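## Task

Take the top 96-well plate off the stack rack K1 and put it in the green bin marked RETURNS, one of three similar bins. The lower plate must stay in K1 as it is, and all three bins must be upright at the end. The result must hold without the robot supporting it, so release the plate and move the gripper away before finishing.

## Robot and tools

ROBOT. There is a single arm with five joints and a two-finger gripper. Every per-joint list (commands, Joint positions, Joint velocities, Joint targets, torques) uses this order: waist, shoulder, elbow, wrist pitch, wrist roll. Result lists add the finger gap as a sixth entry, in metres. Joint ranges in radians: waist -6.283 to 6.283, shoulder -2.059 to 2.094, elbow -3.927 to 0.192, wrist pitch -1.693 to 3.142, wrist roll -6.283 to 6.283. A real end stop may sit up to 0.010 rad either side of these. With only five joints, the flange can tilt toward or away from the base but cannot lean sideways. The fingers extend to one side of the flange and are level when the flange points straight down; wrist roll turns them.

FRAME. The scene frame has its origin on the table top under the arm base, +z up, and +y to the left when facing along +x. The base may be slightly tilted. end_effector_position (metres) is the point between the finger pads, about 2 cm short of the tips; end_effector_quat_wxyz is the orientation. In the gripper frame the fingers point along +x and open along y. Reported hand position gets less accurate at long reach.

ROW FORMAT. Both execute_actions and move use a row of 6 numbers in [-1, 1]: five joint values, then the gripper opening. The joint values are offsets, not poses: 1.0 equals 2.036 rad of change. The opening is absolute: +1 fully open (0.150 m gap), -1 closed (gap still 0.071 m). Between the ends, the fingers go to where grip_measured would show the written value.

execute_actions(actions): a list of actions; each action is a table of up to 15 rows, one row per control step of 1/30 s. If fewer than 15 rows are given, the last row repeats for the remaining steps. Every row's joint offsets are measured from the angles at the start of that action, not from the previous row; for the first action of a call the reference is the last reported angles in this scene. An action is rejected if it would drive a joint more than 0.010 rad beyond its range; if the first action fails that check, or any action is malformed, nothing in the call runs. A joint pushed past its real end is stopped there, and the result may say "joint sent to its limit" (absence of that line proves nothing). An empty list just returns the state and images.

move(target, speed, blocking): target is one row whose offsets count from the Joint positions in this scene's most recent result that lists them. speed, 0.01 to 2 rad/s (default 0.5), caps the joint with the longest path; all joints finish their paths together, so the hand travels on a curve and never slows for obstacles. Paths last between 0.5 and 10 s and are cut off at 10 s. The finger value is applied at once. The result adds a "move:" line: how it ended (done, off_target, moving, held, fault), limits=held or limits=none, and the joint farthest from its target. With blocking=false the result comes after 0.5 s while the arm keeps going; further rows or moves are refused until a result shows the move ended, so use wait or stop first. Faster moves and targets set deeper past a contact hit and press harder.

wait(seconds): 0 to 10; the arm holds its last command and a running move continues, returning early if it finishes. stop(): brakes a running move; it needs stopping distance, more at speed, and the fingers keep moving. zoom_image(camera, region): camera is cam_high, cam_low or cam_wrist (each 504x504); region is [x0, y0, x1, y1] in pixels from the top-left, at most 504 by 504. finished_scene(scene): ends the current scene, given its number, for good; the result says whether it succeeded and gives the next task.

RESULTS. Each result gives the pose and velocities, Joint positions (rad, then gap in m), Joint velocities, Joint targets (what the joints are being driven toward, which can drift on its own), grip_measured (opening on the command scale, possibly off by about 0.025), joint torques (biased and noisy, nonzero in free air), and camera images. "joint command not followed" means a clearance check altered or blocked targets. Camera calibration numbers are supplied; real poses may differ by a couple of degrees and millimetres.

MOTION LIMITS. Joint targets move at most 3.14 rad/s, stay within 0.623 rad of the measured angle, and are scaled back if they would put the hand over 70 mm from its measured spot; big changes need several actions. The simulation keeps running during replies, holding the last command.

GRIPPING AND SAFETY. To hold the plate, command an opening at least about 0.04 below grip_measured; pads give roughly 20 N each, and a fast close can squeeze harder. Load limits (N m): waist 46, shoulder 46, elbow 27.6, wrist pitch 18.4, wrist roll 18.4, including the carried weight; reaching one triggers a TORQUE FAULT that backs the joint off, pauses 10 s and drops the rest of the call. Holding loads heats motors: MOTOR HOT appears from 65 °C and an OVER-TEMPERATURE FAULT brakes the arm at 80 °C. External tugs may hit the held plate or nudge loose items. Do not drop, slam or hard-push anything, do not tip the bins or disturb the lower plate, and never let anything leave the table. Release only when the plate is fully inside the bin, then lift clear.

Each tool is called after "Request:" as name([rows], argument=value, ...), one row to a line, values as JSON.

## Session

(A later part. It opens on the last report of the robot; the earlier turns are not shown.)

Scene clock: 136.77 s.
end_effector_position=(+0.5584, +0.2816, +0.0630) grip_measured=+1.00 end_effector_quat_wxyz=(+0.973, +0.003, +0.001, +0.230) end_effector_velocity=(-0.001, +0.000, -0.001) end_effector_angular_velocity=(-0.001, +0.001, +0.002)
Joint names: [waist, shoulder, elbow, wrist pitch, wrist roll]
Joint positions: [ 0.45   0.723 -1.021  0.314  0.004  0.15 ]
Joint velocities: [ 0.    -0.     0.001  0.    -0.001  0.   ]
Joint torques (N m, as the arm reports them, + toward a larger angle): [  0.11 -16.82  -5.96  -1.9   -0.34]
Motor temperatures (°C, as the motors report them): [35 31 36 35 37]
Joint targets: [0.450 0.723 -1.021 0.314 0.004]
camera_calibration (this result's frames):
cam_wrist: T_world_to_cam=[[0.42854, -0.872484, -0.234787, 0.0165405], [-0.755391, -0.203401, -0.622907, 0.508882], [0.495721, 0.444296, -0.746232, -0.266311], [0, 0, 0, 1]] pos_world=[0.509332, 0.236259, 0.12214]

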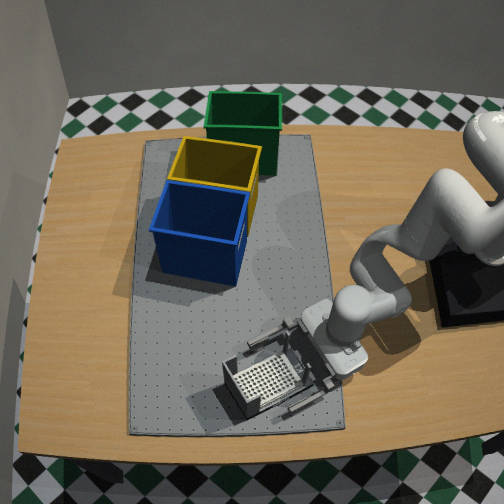

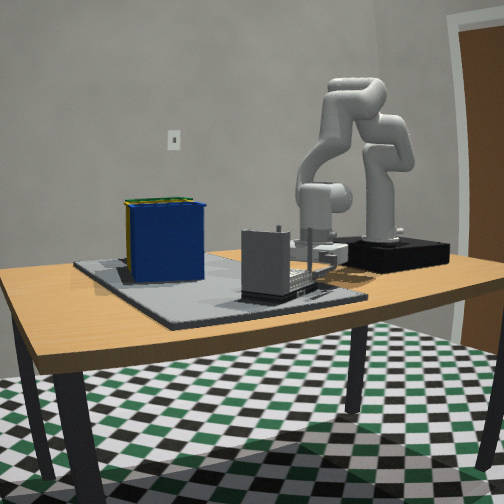

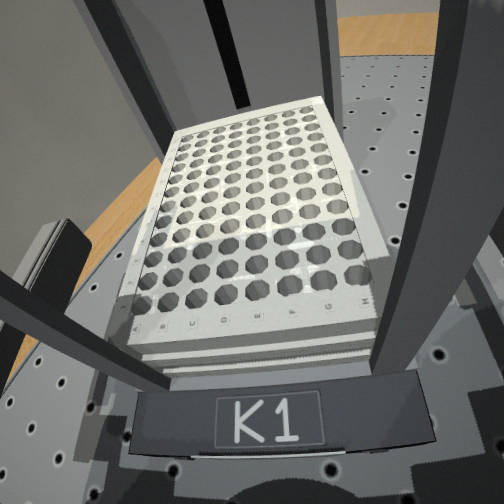

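Request:
move(target=[0, 0, 0, 0, 0, -0.39])

Scene clock: 139.70 s.
end_effector_position=(+0.5584, +0.2816, +0.0630) grip_measured=-0.39 end_effector_quat_wxyz=(+0.973, +0.003, +0.001, +0.230) end_effector_velocity=(+0.000, -0.000, -0.000) end_effector_angular_velocity=(+0.000, -0.000, -0.002)
Joint names: [waist, shoulder, elbow, wrist pitch, wrist roll]
Joint positions: [ 0.45   0.723 -1.021  0.314  0.004  0.095]
Joint velocities: [-0.     0.001 -0.001 -0.     0.002 -0.   ]
Joint torques (N m, as the arm reports them, + toward a larger angle): [  0.18 -16.52  -5.9   -1.86  -0.31]
Motor temperatures (°C, as the motors report them): [35 31 36 35 37]
Joint targets: [0.450 0.723 -1.021 0.314 0.004]
move: done; limits=none; farthest joint: the waist, 0.000 radians from its target (0.000 radians at the start)
camera_calibration (this result's frames):
cam_wrist: T_world_to_cam=[[0.42854, -0.872484, -0.234787, 0.0165405], [-0.75539, -0.203401, -0.622907, 0.508882], [0.495721, 0.444296, -0.746232, -0.266311], [0, 0, 0, 1]] pos_world=[0.509332, 0.236259, 0.12214]

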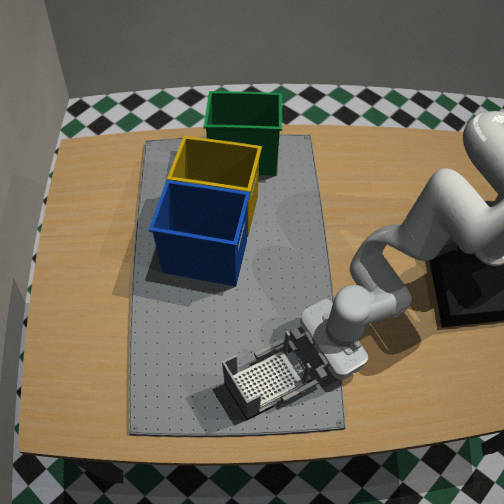

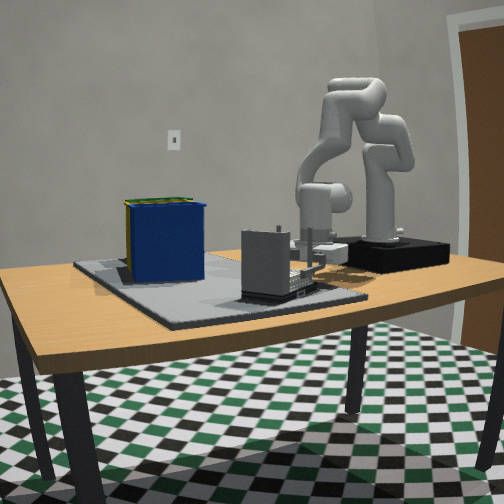

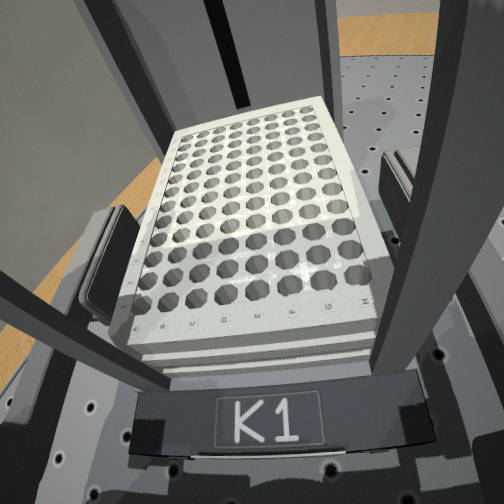

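Request:
zoom_image(camera="cam_low", region=[280, 245, 340, 305])

Request:
zoom_image(camera="cam_wrist", region=[60, 180, 220, 400])

Region (280, 245, 340, 305) of cam_low's 504x504 image, scaled by 8.400, with more detail than that image has.

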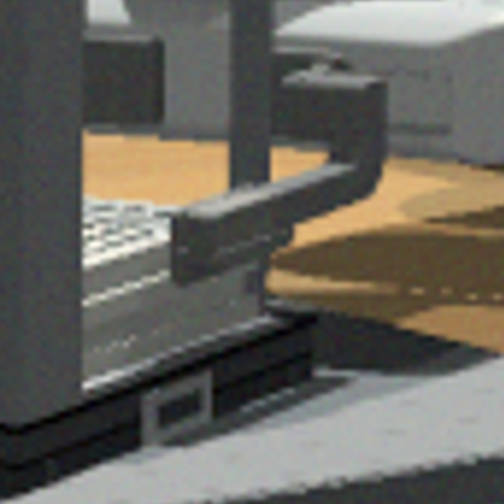

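Region (60, 180, 220, 400) of cam_wrist's 504x504 image, scaled by 2.291, with more detail than that image has; it fills the left 367 columns of this view, and the rest is white.

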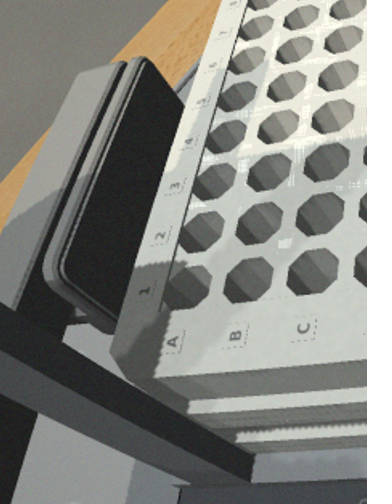

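Request:
zoom_image(camera="cam_low", region=[288, 264, 320, 296])

Region (288, 264, 320, 296) of cam_low's 504x504 image, scaled by 15.750, with more detail than that image has.

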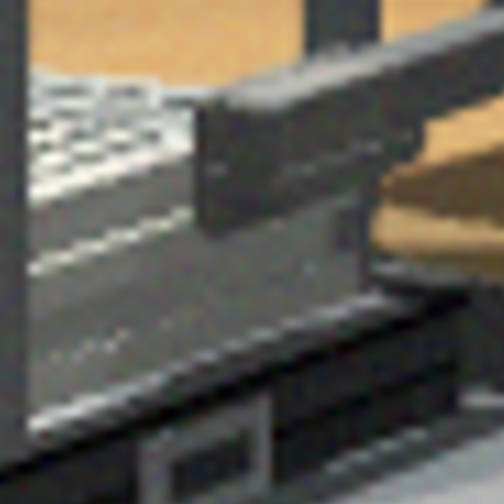

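Request:
move(target=[0, 0.00595, -0.00247, -0.00347, 0, -0.39], speed=0.03)

Request:
zoom_image(camera="cam_low", region=[288, 264, 320, 296])

Scene clock: 145.47 s.
end_effector_position=(+0.5584, +0.2816, +0.0590) grip_measured=-0.39 end_effector_quat_wxyz=(+0.973, +0.003, +0.001, +0.230) end_effector_velocity=(+0.001, +0.000, +0.000) end_effector_angular_velocity=(+0.001, -0.002, -0.001)
Joint names: [waist, shoulder, elbow, wrist pitch, wrist roll]
Joint positions: [ 0.45   0.735 -1.026  0.307  0.004  0.095]
Joint velocities: [-0.     0.001 -0.002 -0.002  0.001  0.   ]
Joint torques (N m, as the arm reports them, + toward a larger angle): [  0.1  -16.71  -5.73  -1.89  -0.36]
Motor temperatures (°C, as the motors report them): [35 31 36 35 37]
Joint targets: [0.450 0.735 -1.026 0.307 0.004]
move: done; limits=none; farthest joint: the waist, 0.000 radians from its target (0.000 radians at the start)
camera_calibration (this result's frames):
cam_wrist: T_world_to_cam=[[0.428541, -0.872484, -0.234787, 0.0156443], [-0.755388, -0.2034, -0.622911, 0.506466], [0.495724, 0.444298, -0.746229, -0.269272], [0, 0, 0, 1]] pos_world=[0.509359, 0.236302, 0.118217]

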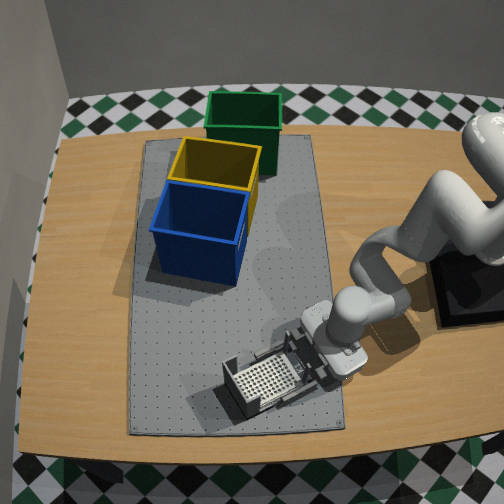

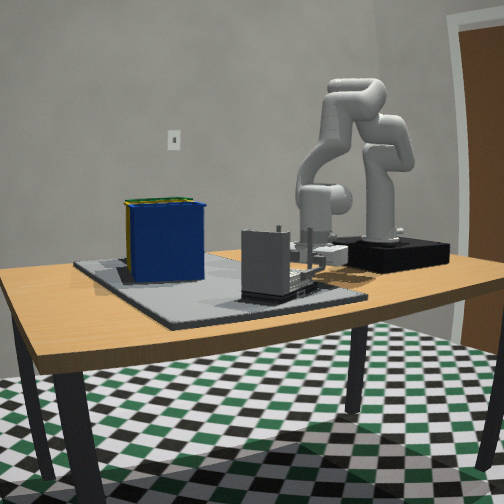

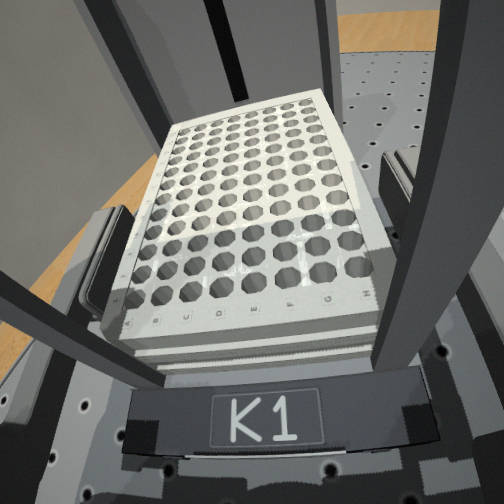

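Region (288, 264, 320, 296) of cam_low's 504x504 image, scaled by 15.750, with more detail than that image has.

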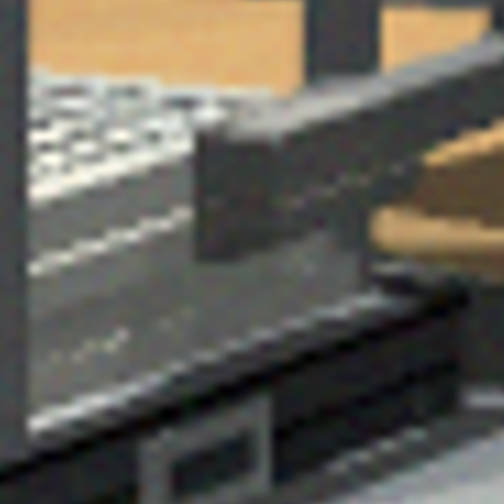

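Request:
execute_actions([
  [[0,0,0,0,0,-0.403],[0,0,0,0,0,-0.416],[0,0,0,0,0,-0.429],[0,0,0,0,0,-0.442],[0,0,0,0,0,-0.455],[0,0,0,0,0,-0.468],[0,0,0,0,0,-0.481],[0,0,0,0,0,-0.494],[0,0,0,0,0,-0.507],[0,0,0,0,0,-0.52],[0,0,0,0,0,-0.533],[0,0,0,0,0,-0.546],[0,0,0,0,0,-0.559],[0,0,0,0,0,-0.57],[0,0,0,0,0,-0.58]],
  [[0,0,0,0,0,-0.586],[0,0,0,0,0,-0.592],[0,0,0,0,0,-0.598],[0,0,0,0,0,-0.604],[0,0,0,0,0,-0.61],[0,0,0,0,0,-0.616],[0,0,0,0,0,-0.622],[0,0,0,0,0,-0.628],[0,0,0,0,0,-0.634],[0,0,0,0,0,-0.64],[0,0,0,0,0,-0.648],[0,0,0,0,0,-0.656],[0,0,0,0,0,-0.664],[0,0,0,0,0,-0.672],[0,0,0,0,0,-0.68]],
  [[0,0,0,0,0,-0.69],[0,0,0,0,0,-0.70],[0,0,0,0,0,-0.71],[0,0,0,0,0,-0.72]],
])

Scene clock: 147.83 s.
end_effector_position=(+0.5581, +0.2822, +0.0590) grip_measured=-0.62 end_effector_quat_wxyz=(+0.973, +0.003, +0.001, +0.231) end_effector_velocity=(-0.000, +0.000, -0.000) end_effector_angular_velocity=(-0.000, +0.000, +0.001)
Joint names: [waist, shoulder, elbow, wrist pitch, wrist roll]
Joint positions: [ 0.451  0.735 -1.026  0.307  0.003  0.086]
Joint velocities: [ 0.     0.    -0.     0.    -0.001  0.   ]
Joint torques (N m, as the arm reports them, + toward a larger angle): [ -4.83 -16.78  -6.05  -1.97   0.61]
Motor temperatures (°C, as the motors report them): [35 31 36 35 37]
Joint targets: [0.451 0.735 -1.026 0.307 0.003]
camera_calibration (this result's frames):
cam_wrist: T_world_to_cam=[[0.429906, -0.871815, -0.234774, 0.0153032], [-0.755102, -0.204622, -0.622857, 0.506505], [0.494976, 0.445048, -0.746278, -0.269166], [0, 0, 0, 1]] pos_world=[0.509114, 0.236775, 0.1182]

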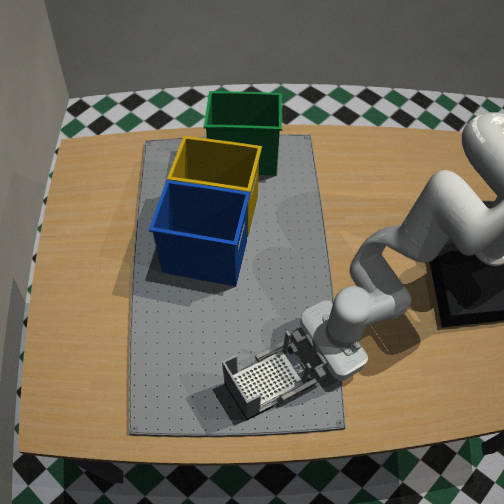

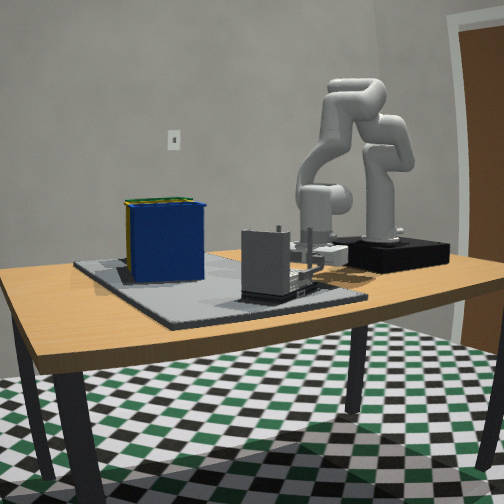

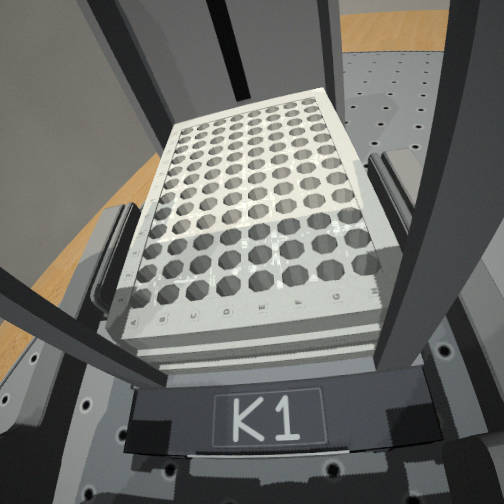

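Request:
move(target=[0.0006, 0, 0, 0, 0.0006, -0.72], speed=0.01)

Scene clock: 149.23 s.
end_effector_position=(+0.5580, +0.2824, +0.0590) grip_measured=-0.62 end_effector_quat_wxyz=(+0.973, +0.003, +0.001, +0.230) end_effector_velocity=(-0.001, -0.000, -0.001) end_effector_angular_velocity=(-0.001, +0.002, -0.002)
Joint names: [waist, shoulder, elbow, wrist pitch, wrist roll]
Joint positions: [ 0.452  0.735 -1.026  0.307  0.005  0.086]
Joint velocities: [ 0.     0.002  0.001  0.     0.002 -0.   ]
Joint torques (N m, as the arm reports them, + toward a larger angle): [ -2.57 -16.79  -6.03  -1.99   0.2 ]
Motor temperatures (°C, as the motors report them): [35 31 36 35 37]
Joint targets: [0.452 0.735 -1.026 0.307 0.005]
move: done; limits=none; farthest joint: the waist, 0.001 radians from its target (0.001 radians at the start)
camera_calibration (this result's frames):
cam_wrist: T_world_to_cam=[[0.429308, -0.872113, -0.234762, 0.015982], [-0.755215, -0.204088, -0.622895, 0.506408], [0.495323, 0.44471, -0.74625, -0.269323], [0, 0, 0, 1]] pos_world=[0.508987, 0.23706, 0.118209]

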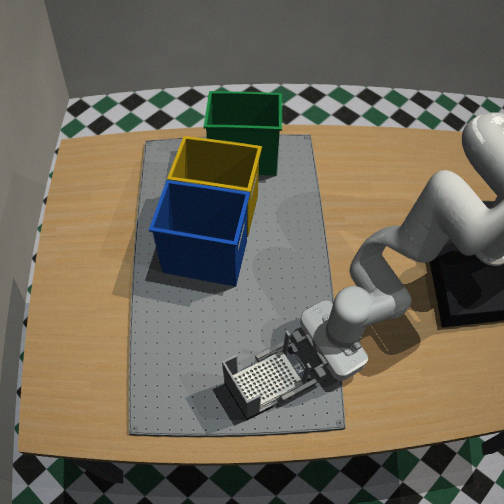

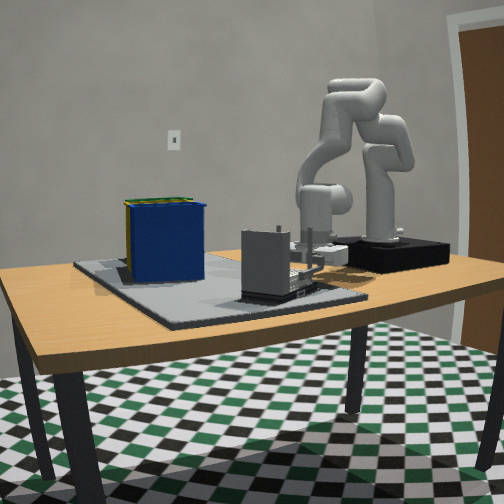

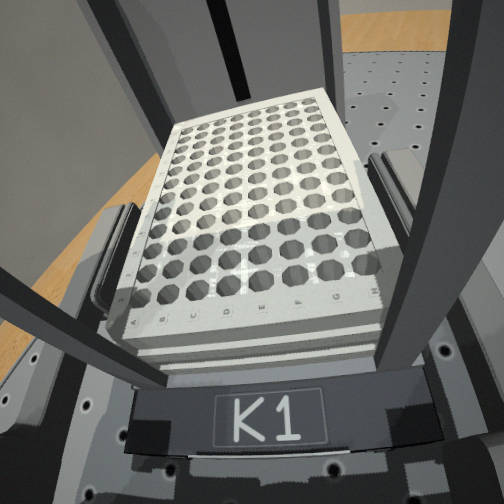

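Request:
move(target=[0.0007, 0, 0, 0, 0, -0.72], speed=0.01)

Scene clock: 150.10 s.
end_effector_position=(+0.5577, +0.2830, +0.0590) grip_measured=-0.62 end_effector_quat_wxyz=(+0.973, +0.003, +0.001, +0.231) end_effector_velocity=(-0.000, +0.002, +0.001) end_effector_angular_velocity=(+0.001, -0.002, +0.004)
Joint names: [waist, shoulder, elbow, wrist pitch, wrist roll]
Joint positions: [ 0.453  0.735 -1.026  0.307  0.005  0.086]
Joint velocities: [ 0.003 -0.001 -0.001 -0.    -0.002  0.   ]
Joint torques (N m, as the arm reports them, + toward a larger angle): [  0.14 -16.51  -5.83  -1.93  -0.33]
Motor temperatures (°C, as the motors report them): [35 31 36 35 37]
Joint targets: [0.453 0.735 -1.026 0.307 0.005]
move: done; limits=none; farthest joint: the waist, 0.001 radians from its target (0.002 radians at the start)
camera_calibration (this result's frames):
cam_wrist: T_world_to_cam=[[0.430022, -0.871766, -0.234746, 0.0160959], [-0.755032, -0.204703, -0.622915, 0.506392], [0.494982, 0.445108, -0.746238, -0.269347], [0, 0, 0, 1]] pos_world=[0.508743, 0.237581, 0.118221]

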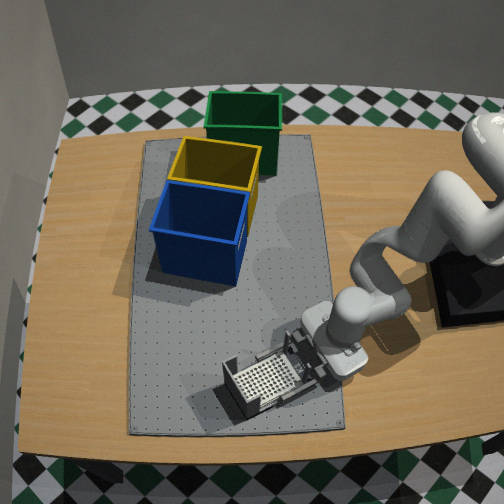

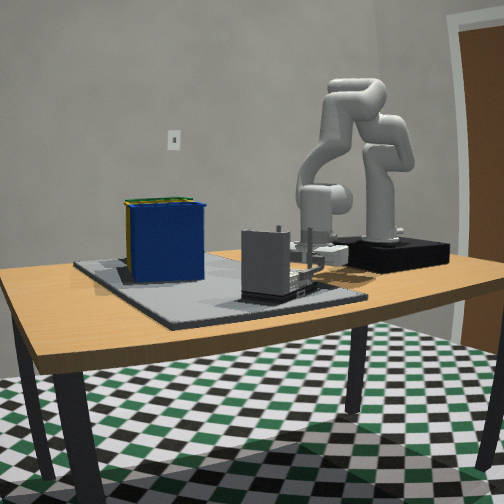

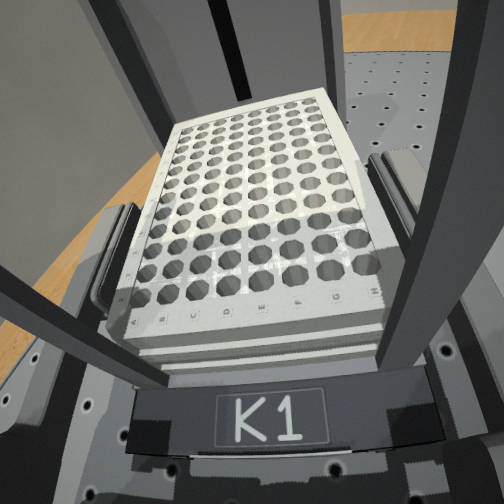

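Request:
move(target=[0.00011, -0.029309, 0.011202, 0.018107, 0, -0.72], speed=0.06)

Scene clock: 154.97 s.
end_effector_position=(+0.5577, +0.2830, +0.0790) grip_measured=-0.62 end_effector_quat_wxyz=(+0.973, +0.003, +0.001, +0.231) end_effector_velocity=(-0.000, -0.001, -0.000) end_effector_angular_velocity=(-0.001, +0.002, -0.001)
Joint names: [waist, shoulder, elbow, wrist pitch, wrist roll]
Joint positions: [ 0.453  0.676 -1.004  0.344  0.005  0.086]
Joint velocities: [-0.    -0.002  0.002  0.002  0.001  0.   ]
Joint torques (N m, as the arm reports them, + toward a larger angle): [ -0.17 -16.64  -6.49  -2.03  -0.19]
Motor temperatures (°C, as the motors report them): [35 31 36 35 37]
Joint targets: [0.453 0.675 -1.004 0.344 0.005]
move: done; limits=none; farthest joint: the elbow, 0.001 radians from its target (0.023 radians at the start)
camera_calibration (this result's frames):
cam_wrist: T_world_to_cam=[[0.430238, -0.871659, -0.234744, 0.0206328], [-0.754952, -0.204867, -0.622958, 0.518808], [0.494916, 0.445241, -0.746203, -0.254496], [0, 0, 0, 1]] pos_world=[0.508753, 0.237583, 0.138133]

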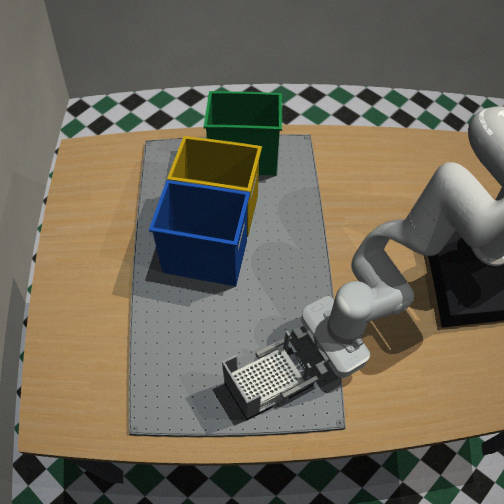

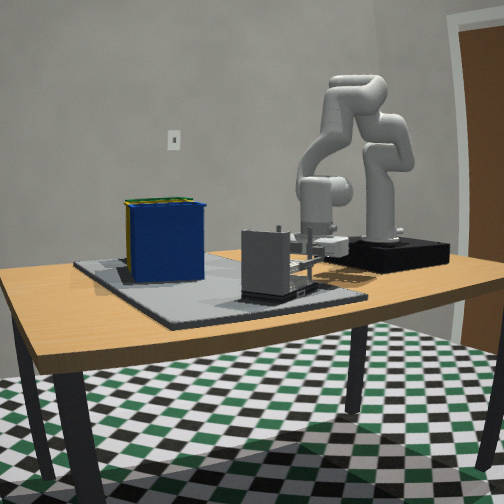

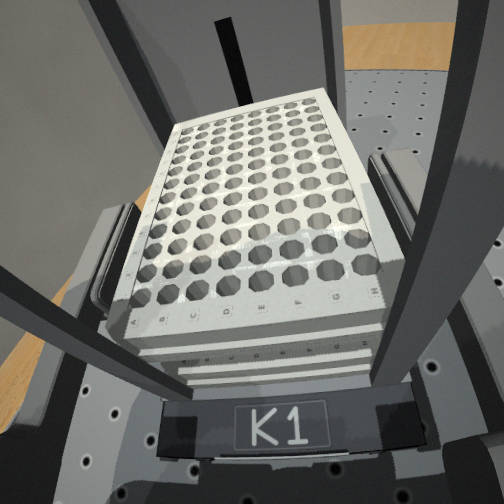

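Request:
move(target=[0.0005, -0.042795, 0.013203, 0.029592, 0.0003, -0.72], speed=0.1)

Scene clock: 156.60 s.
end_effector_position=(+0.5576, +0.2833, +0.1089) grip_measured=-0.62 end_effector_quat_wxyz=(+0.973, +0.003, +0.001, +0.231) end_effector_velocity=(+0.000, +0.001, +0.001) end_effector_angular_velocity=(+0.001, -0.001, +0.001)
Joint names: [waist, shoulder, elbow, wrist pitch, wrist roll]
Joint positions: [ 0.454  0.589 -0.977  0.404  0.006  0.086]
Joint velocities: [ 0.001 -0.003  0.     0.001 -0.     0.   ]
Joint torques (N m, as the arm reports them, + toward a larger angle): [  0.23 -16.85  -7.61  -2.43  -0.37]
Motor temperatures (°C, as the motors report them): [35 31 36 35 37]
Joint targets: [0.454 0.589 -0.977 0.404 0.006]
move: done; limits=none; farthest joint: the wrist pitch, 0.001 radians from its target (0.060 radians at the start)
camera_calibration (this result's frames):
cam_wrist: T_world_to_cam=[[0.430594, -0.871488, -0.234729, 0.0277414], [-0.754835, -0.205154, -0.623006, 0.537425], [0.494786, 0.445444, -0.746168, -0.232218], [0, 0, 0, 1]] pos_world=[0.50862, 0.237872, 0.168056]

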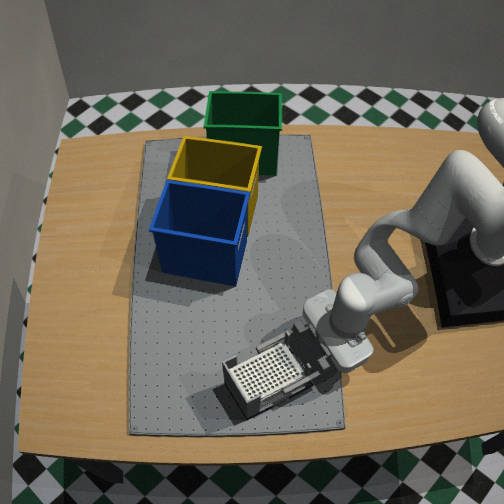

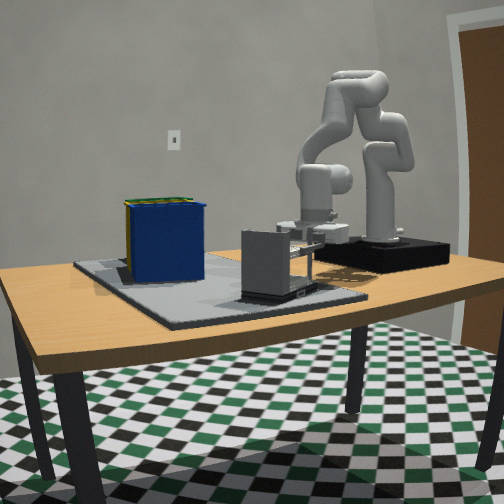

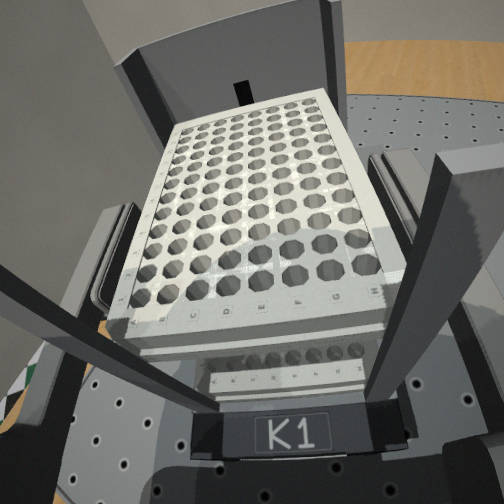

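Request:
move(target=[0.0002, -0.048801, 0.011858, 0.036943, 0, -0.72], speed=0.1)

Scene clock: 159.27 s.
end_effector_position=(+0.5568, +0.2830, +0.1439) grip_measured=-0.62 end_effector_quat_wxyz=(+0.973, +0.003, +0.001, +0.231) end_effector_velocity=(+0.000, +0.000, +0.001) end_effector_angular_velocity=(+0.000, -0.000, -0.001)
Joint names: [waist, shoulder, elbow, wrist pitch, wrist roll]
Joint positions: [ 0.454  0.49  -0.953  0.478  0.006  0.086]
Joint velocities: [ 0.    -0.003 -0.     0.003  0.001 -0.   ]
Joint torques (N m, as the arm reports them, + toward a larger angle): [  0.51 -15.86  -6.97  -1.77  -0.45]
Motor temperatures (°C, as the motors report them): [35 31 36 35 37]
Joint targets: [0.454 0.490 -0.953 0.479 0.006]
move: done; limits=none; farthest joint: the wrist pitch, 0.001 radians from its target (0.075 radians at the start)
camera_calibration (this result's frames):
cam_wrist: T_world_to_cam=[[0.431005, -0.871285, -0.234729, 0.0356937], [-0.754507, -0.205302, -0.623355, 0.558527], [0.494929, 0.445774, -0.745876, -0.205729], [0, 0, 0, 1]] pos_world=[0.507849, 0.237475, 0.203091]

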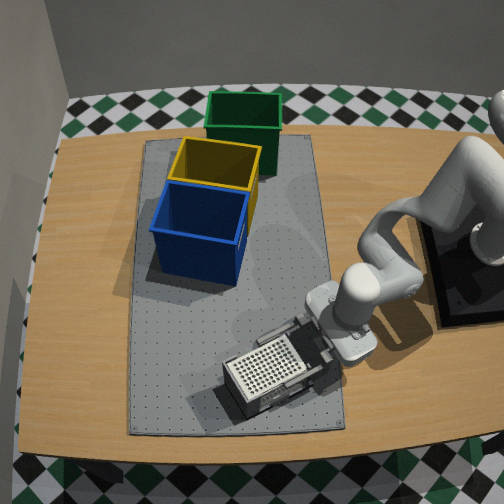

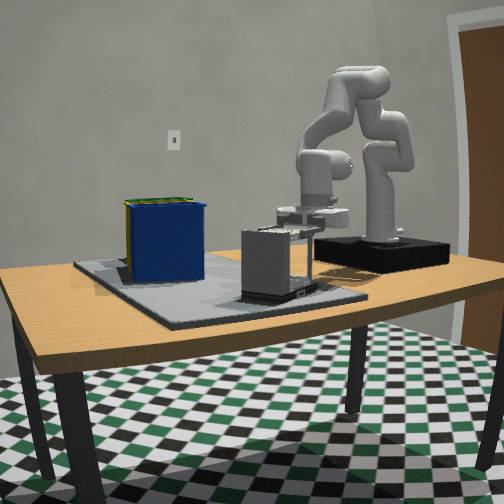

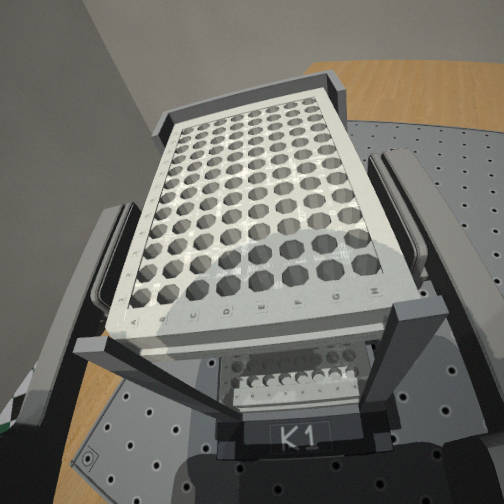

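Request:
move(target=[-0.0001, -0.044689, 0.00384, 0.040849, 0, -0.72], speed=0.1)

Scene clock: 160.83 s.
end_effector_position=(+0.5569, +0.2826, +0.1786) grip_measured=-0.62 end_effector_quat_wxyz=(+0.973, +0.003, +0.001, +0.231) end_effector_velocity=(+0.000, -0.000, +0.001) end_effector_angular_velocity=(+0.001, -0.001, -0.001)
Joint names: [waist, shoulder, elbow, wrist pitch, wrist roll]
Joint positions: [ 0.454  0.399 -0.945  0.561  0.006  0.086]
Joint velocities: [-0.    -0.002 -0.     0.001  0.001  0.   ]
Joint torques (N m, as the arm reports them, + toward a larger angle): [  0.13 -15.51  -7.88  -2.    -0.33]
Motor temperatures (°C, as the motors report them): [35 31 36 35 37]
Joint targets: [0.454 0.399 -0.945 0.562 0.006]
move: done; limits=none; farthest joint: the waist, 0.000 radians from its target (0.001 radians at the start)
camera_calibration (this result's frames):
cam_wrist: T_world_to_cam=[[0.430775, -0.871398, -0.234729, 0.0436555], [-0.754692, -0.205222, -0.623156, 0.580209], [0.494846, 0.445588, -0.746042, -0.179613], [0, 0, 0, 1]] pos_world=[0.507955, 0.237147, 0.237809]

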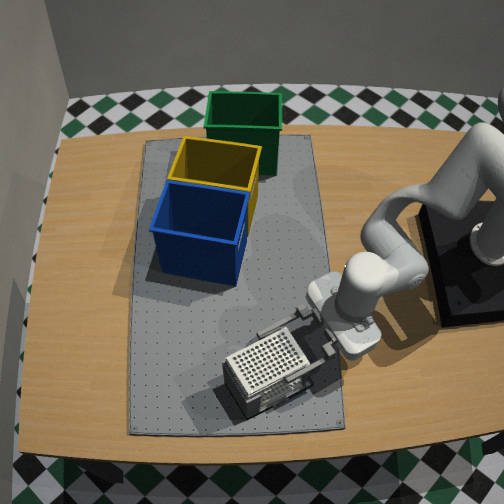

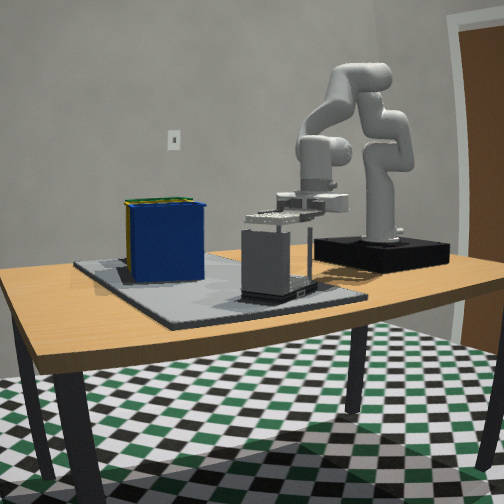

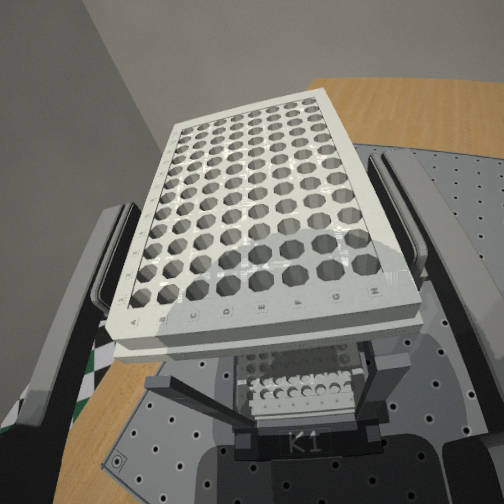

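Request:
move(target=[-0.23772, 0.0681, -0.25036, -0.59662, -0.77701, -0.72], speed=0.8)

Scene clock: 170.77 s.
end_effector_position=(+0.6544, +0.1355, +0.4841) grip_measured=-0.62 end_effector_quat_wxyz=(+0.502, -0.503, -0.502, +0.493) end_effector_velocity=(+0.000, -0.001, +0.000) end_effector_angular_velocity=(-0.002, -0.002, -0.002)
Joint names: [waist, shoulder, elbow, wrist pitch, wrist roll]
Joint positions: [-0.029  0.538 -1.455 -0.653 -1.576  0.086]
Joint velocities: [-0.002  0.    -0.001 -0.001 -0.002  0.   ]
Joint torques (N m, as the arm reports them, + toward a larger angle): [  0.39 -18.76  -9.7   -1.63  -0.06]
Motor temperatures (°C, as the motors report them): [35 31 36 35 37]
Joint targets: [-0.030 0.538 -1.455 -0.653 -1.576]
move: done; limits=none; farthest joint: the wrist pitch, 0.001 radians from its target (1.215 radians at the start)
camera_calibration (this result's frames):
cam_wrist: T_world_to_cam=[[0.218623, -0.0174723, 0.975653, -0.617656], [0.61656, -0.772498, -0.151992, -0.234626], [0.756345, 0.634777, -0.158113, -0.415819], [0, 0, 0, 1]] pos_world=[0.594197, 0.0719119, 0.501211]

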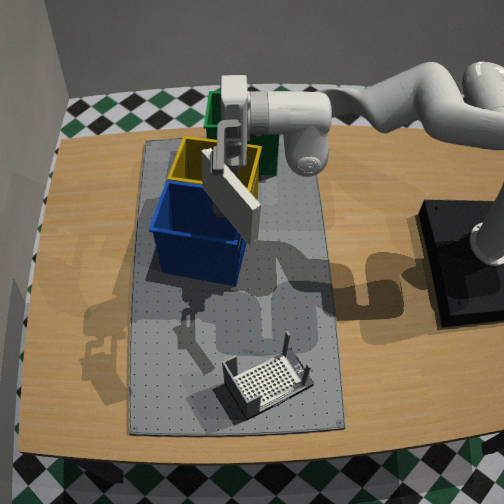

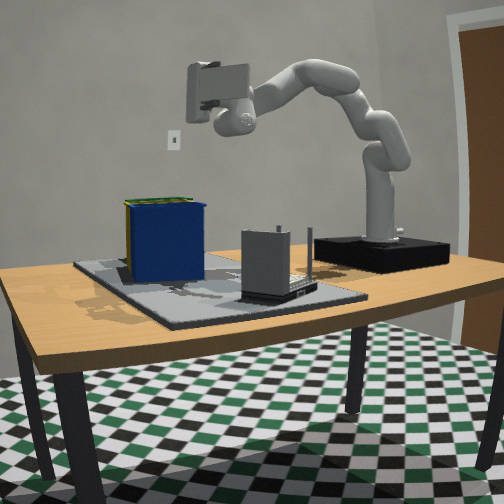

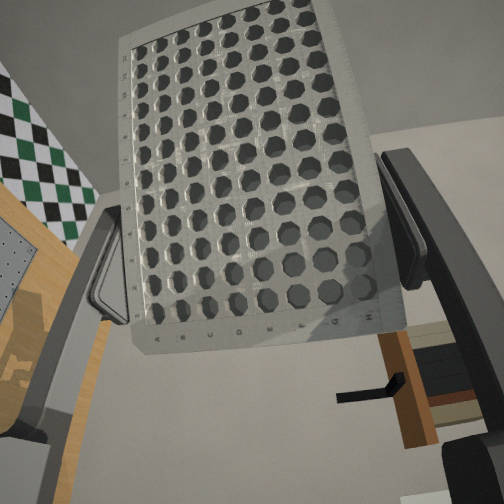

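Request:
zoom_image(camera="cam_wrist", region=[80, 0, 440, 360])

Request:
zoom_image(camera="cam_high", region=[150, 70, 330, 250])

Region (80, 0, 440, 360) of cam_wrist's 504x504 image, scaled by 1.400, with more detail than that image has.

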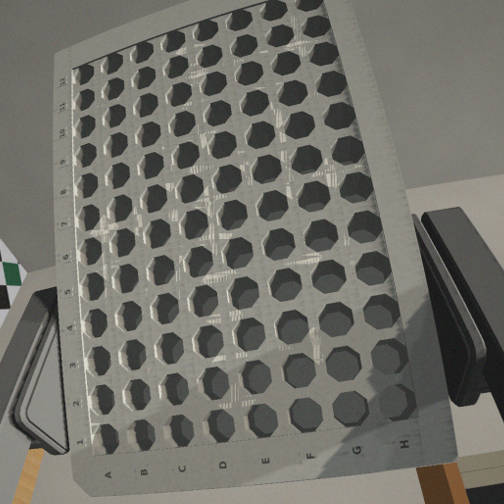

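Region (150, 70, 330, 250) of cam_high's 504x504 image, scaled by 2.800, with more detail than that image has.

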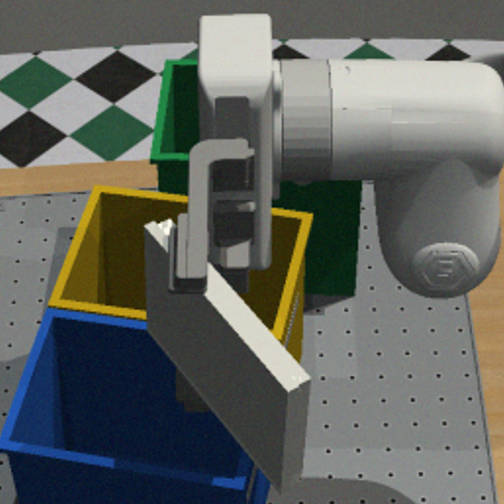

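Request:
move(target=[0.23846, 0.05147, 0.02308, -0.07495, -0.77259, -0.72], speed=0.8)

Scene clock: 194.53 s.
end_effector_position=(+0.5794, +0.2943, +0.2699) grip_measured=-0.62 end_effector_quat_wxyz=(+0.165, +0.693, +0.167, -0.682) end_effector_velocity=(-0.000, +0.001, -0.000) end_effector_angular_velocity=(-0.002, -0.001, +0.002)
Joint names: [waist, shoulder, elbow, wrist pitch, wrist roll]
Joint positions: [ 0.456  0.643 -1.408 -0.805 -3.148  0.086]
Joint velocities: [ 0.002  0.001 -0.001 -0.    -0.002  0.   ]
Joint torques (N m, as the arm reports them, + toward a larger angle): [ -0.08 -19.15  -9.1   -1.56  -0.21]
Motor temperatures (°C, as the motors report them): [35 31 36 35 37]
Joint targets: [0.456 0.643 -1.408 -0.806 -3.149]
move: done; limits=none; farthest joint: the waist, 0.001 radians from its target (0.486 radians at the start)
camera_calibration (this result's frames):
cam_wrist: T_world_to_cam=[[-0.240831, 0.970511, 0.0104607, -0.153581], [0.613891, 0.143971, 0.776151, -0.61697], [0.751757, 0.193343, -0.630461, -0.233644], [0, 0, 0, 1]] pos_world=[0.517408, 0.283051, 0.333165]

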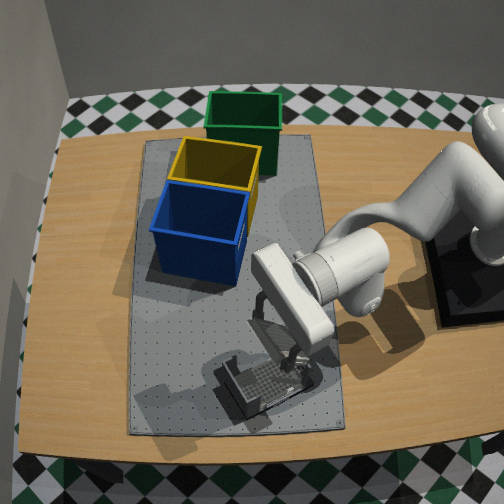

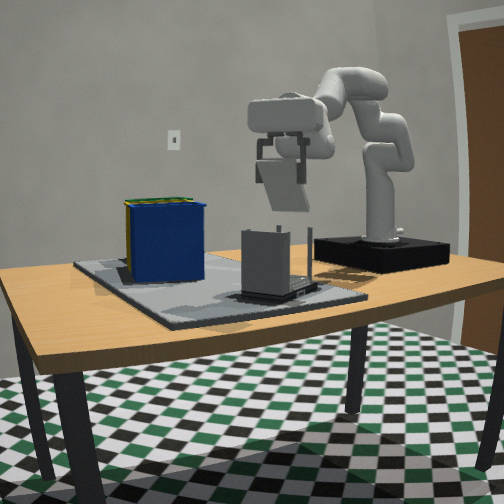

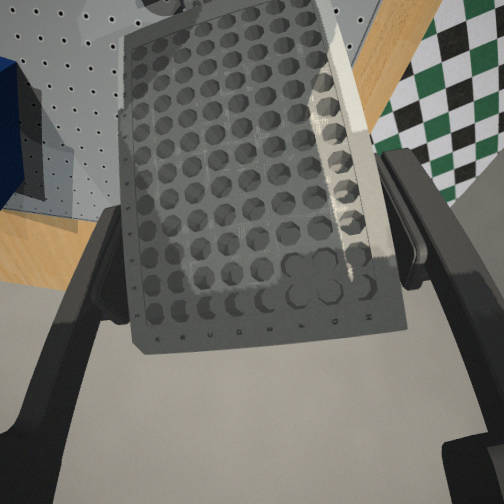

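Request:
move(target=[0, 0.072753, -0.008905, -0.063849, 0, -0.72], speed=0.12)

Scene clock: 197.60 s.
end_effector_position=(+0.5793, +0.2948, +0.2003) grip_measured=-0.62 end_effector_quat_wxyz=(+0.165, +0.693, +0.167, -0.682) end_effector_velocity=(+0.000, -0.000, -0.002) end_effector_angular_velocity=(-0.002, -0.000, -0.000)
Joint names: [waist, shoulder, elbow, wrist pitch, wrist roll]
Joint positions: [ 0.456  0.79  -1.426 -0.935 -3.148  0.086]
Joint velocities: [-0.     0.003 -0.    -0.002 -0.002  0.   ]
Joint torques (N m, as the arm reports them, + toward a larger angle): [  0.13 -19.75  -8.19  -1.74  -0.34]
Motor temperatures (°C, as the motors report them): [35 31 36 35 37]
Joint targets: [0.456 0.791 -1.426 -0.935 -3.148]
move: done; limits=none; farthest joint: the shoulder, 0.001 radians from its target (0.148 radians at the start)
camera_calibration (this result's frames):
cam_wrist: T_world_to_cam=[[-0.240835, 0.970509, 0.0105523, -0.153351], [0.613612, 0.143828, 0.776398, -0.562806], [0.751983, 0.193459, -0.630155, -0.277841], [0, 0, 0, 1]] pos_world=[0.517344, 0.283527, 0.263496]

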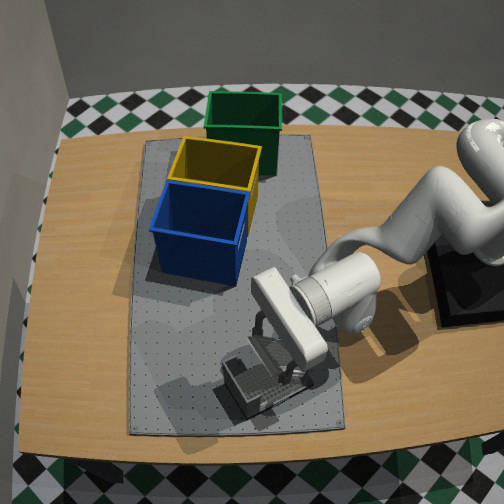

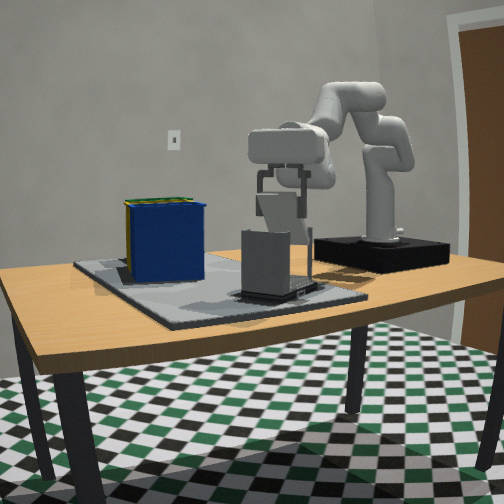

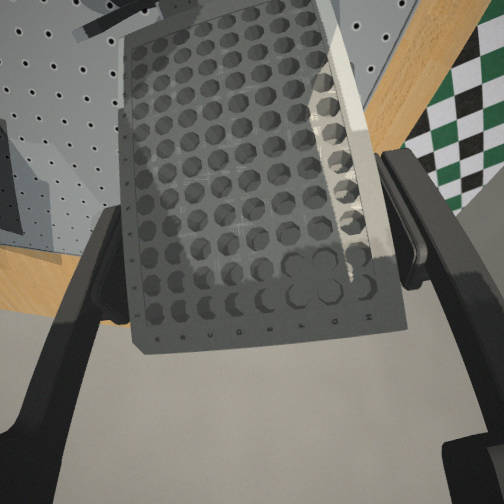

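Request:
move(target=[0, -0.036474, 0.06874, -0.032267, 0, -0.72], speed=0.08)

Scene clock: 200.03 s.
end_effector_position=(+0.5542, +0.2819, +0.2002) grip_measured=-0.62 end_effector_quat_wxyz=(+0.165, +0.693, +0.167, -0.682) end_effector_velocity=(-0.000, +0.000, +0.001) end_effector_angular_velocity=(+0.002, -0.002, +0.000)
Joint names: [waist, shoulder, elbow, wrist pitch, wrist roll]
Joint positions: [ 0.456  0.716 -1.287 -1.001 -3.148  0.086]
Joint velocities: [ 0.    -0.002  0.002 -0.002  0.001  0.   ]
Joint torques (N m, as the arm reports them, + toward a larger angle): [  0.   -17.34  -6.4   -0.9   -0.3 ]
Motor temperatures (°C, as the motors report them): [35 31 36 35 37]
Joint targets: [0.456 0.716 -1.286 -1.001 -3.148]
move: done; limits=none; farthest joint: the waist, 0.000 radians from its target (0.000 radians at the start)
camera_calibration (this result's frames):
cam_wrist: T_world_to_cam=[[-0.240837, 0.970508, 0.0105539, -0.146896], [0.613613, 0.143829, 0.776397, -0.545471], [0.751982, 0.193461, -0.630156, -0.256464], [0, 0, 0, 1]] pos_world=[0.492186, 0.270634, 0.26344]

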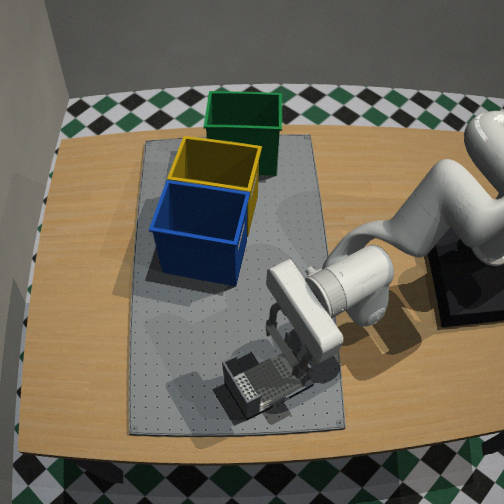

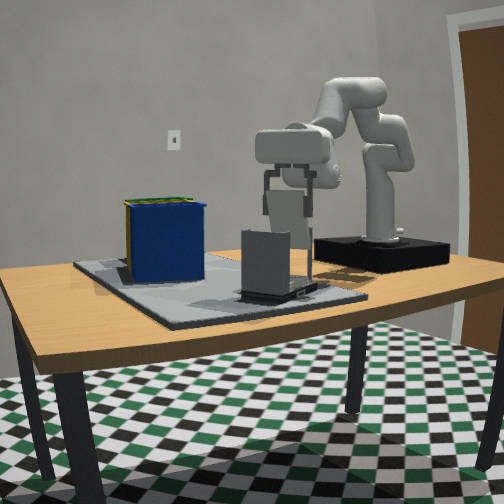

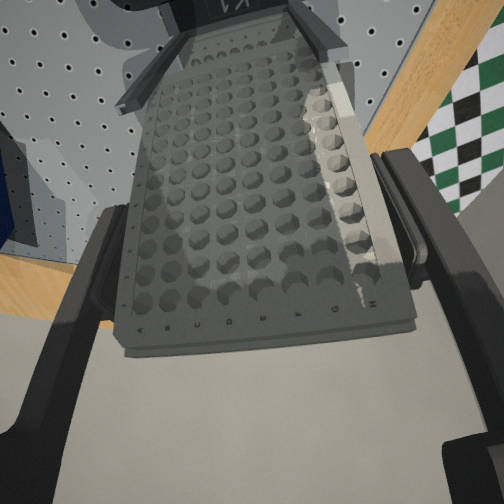

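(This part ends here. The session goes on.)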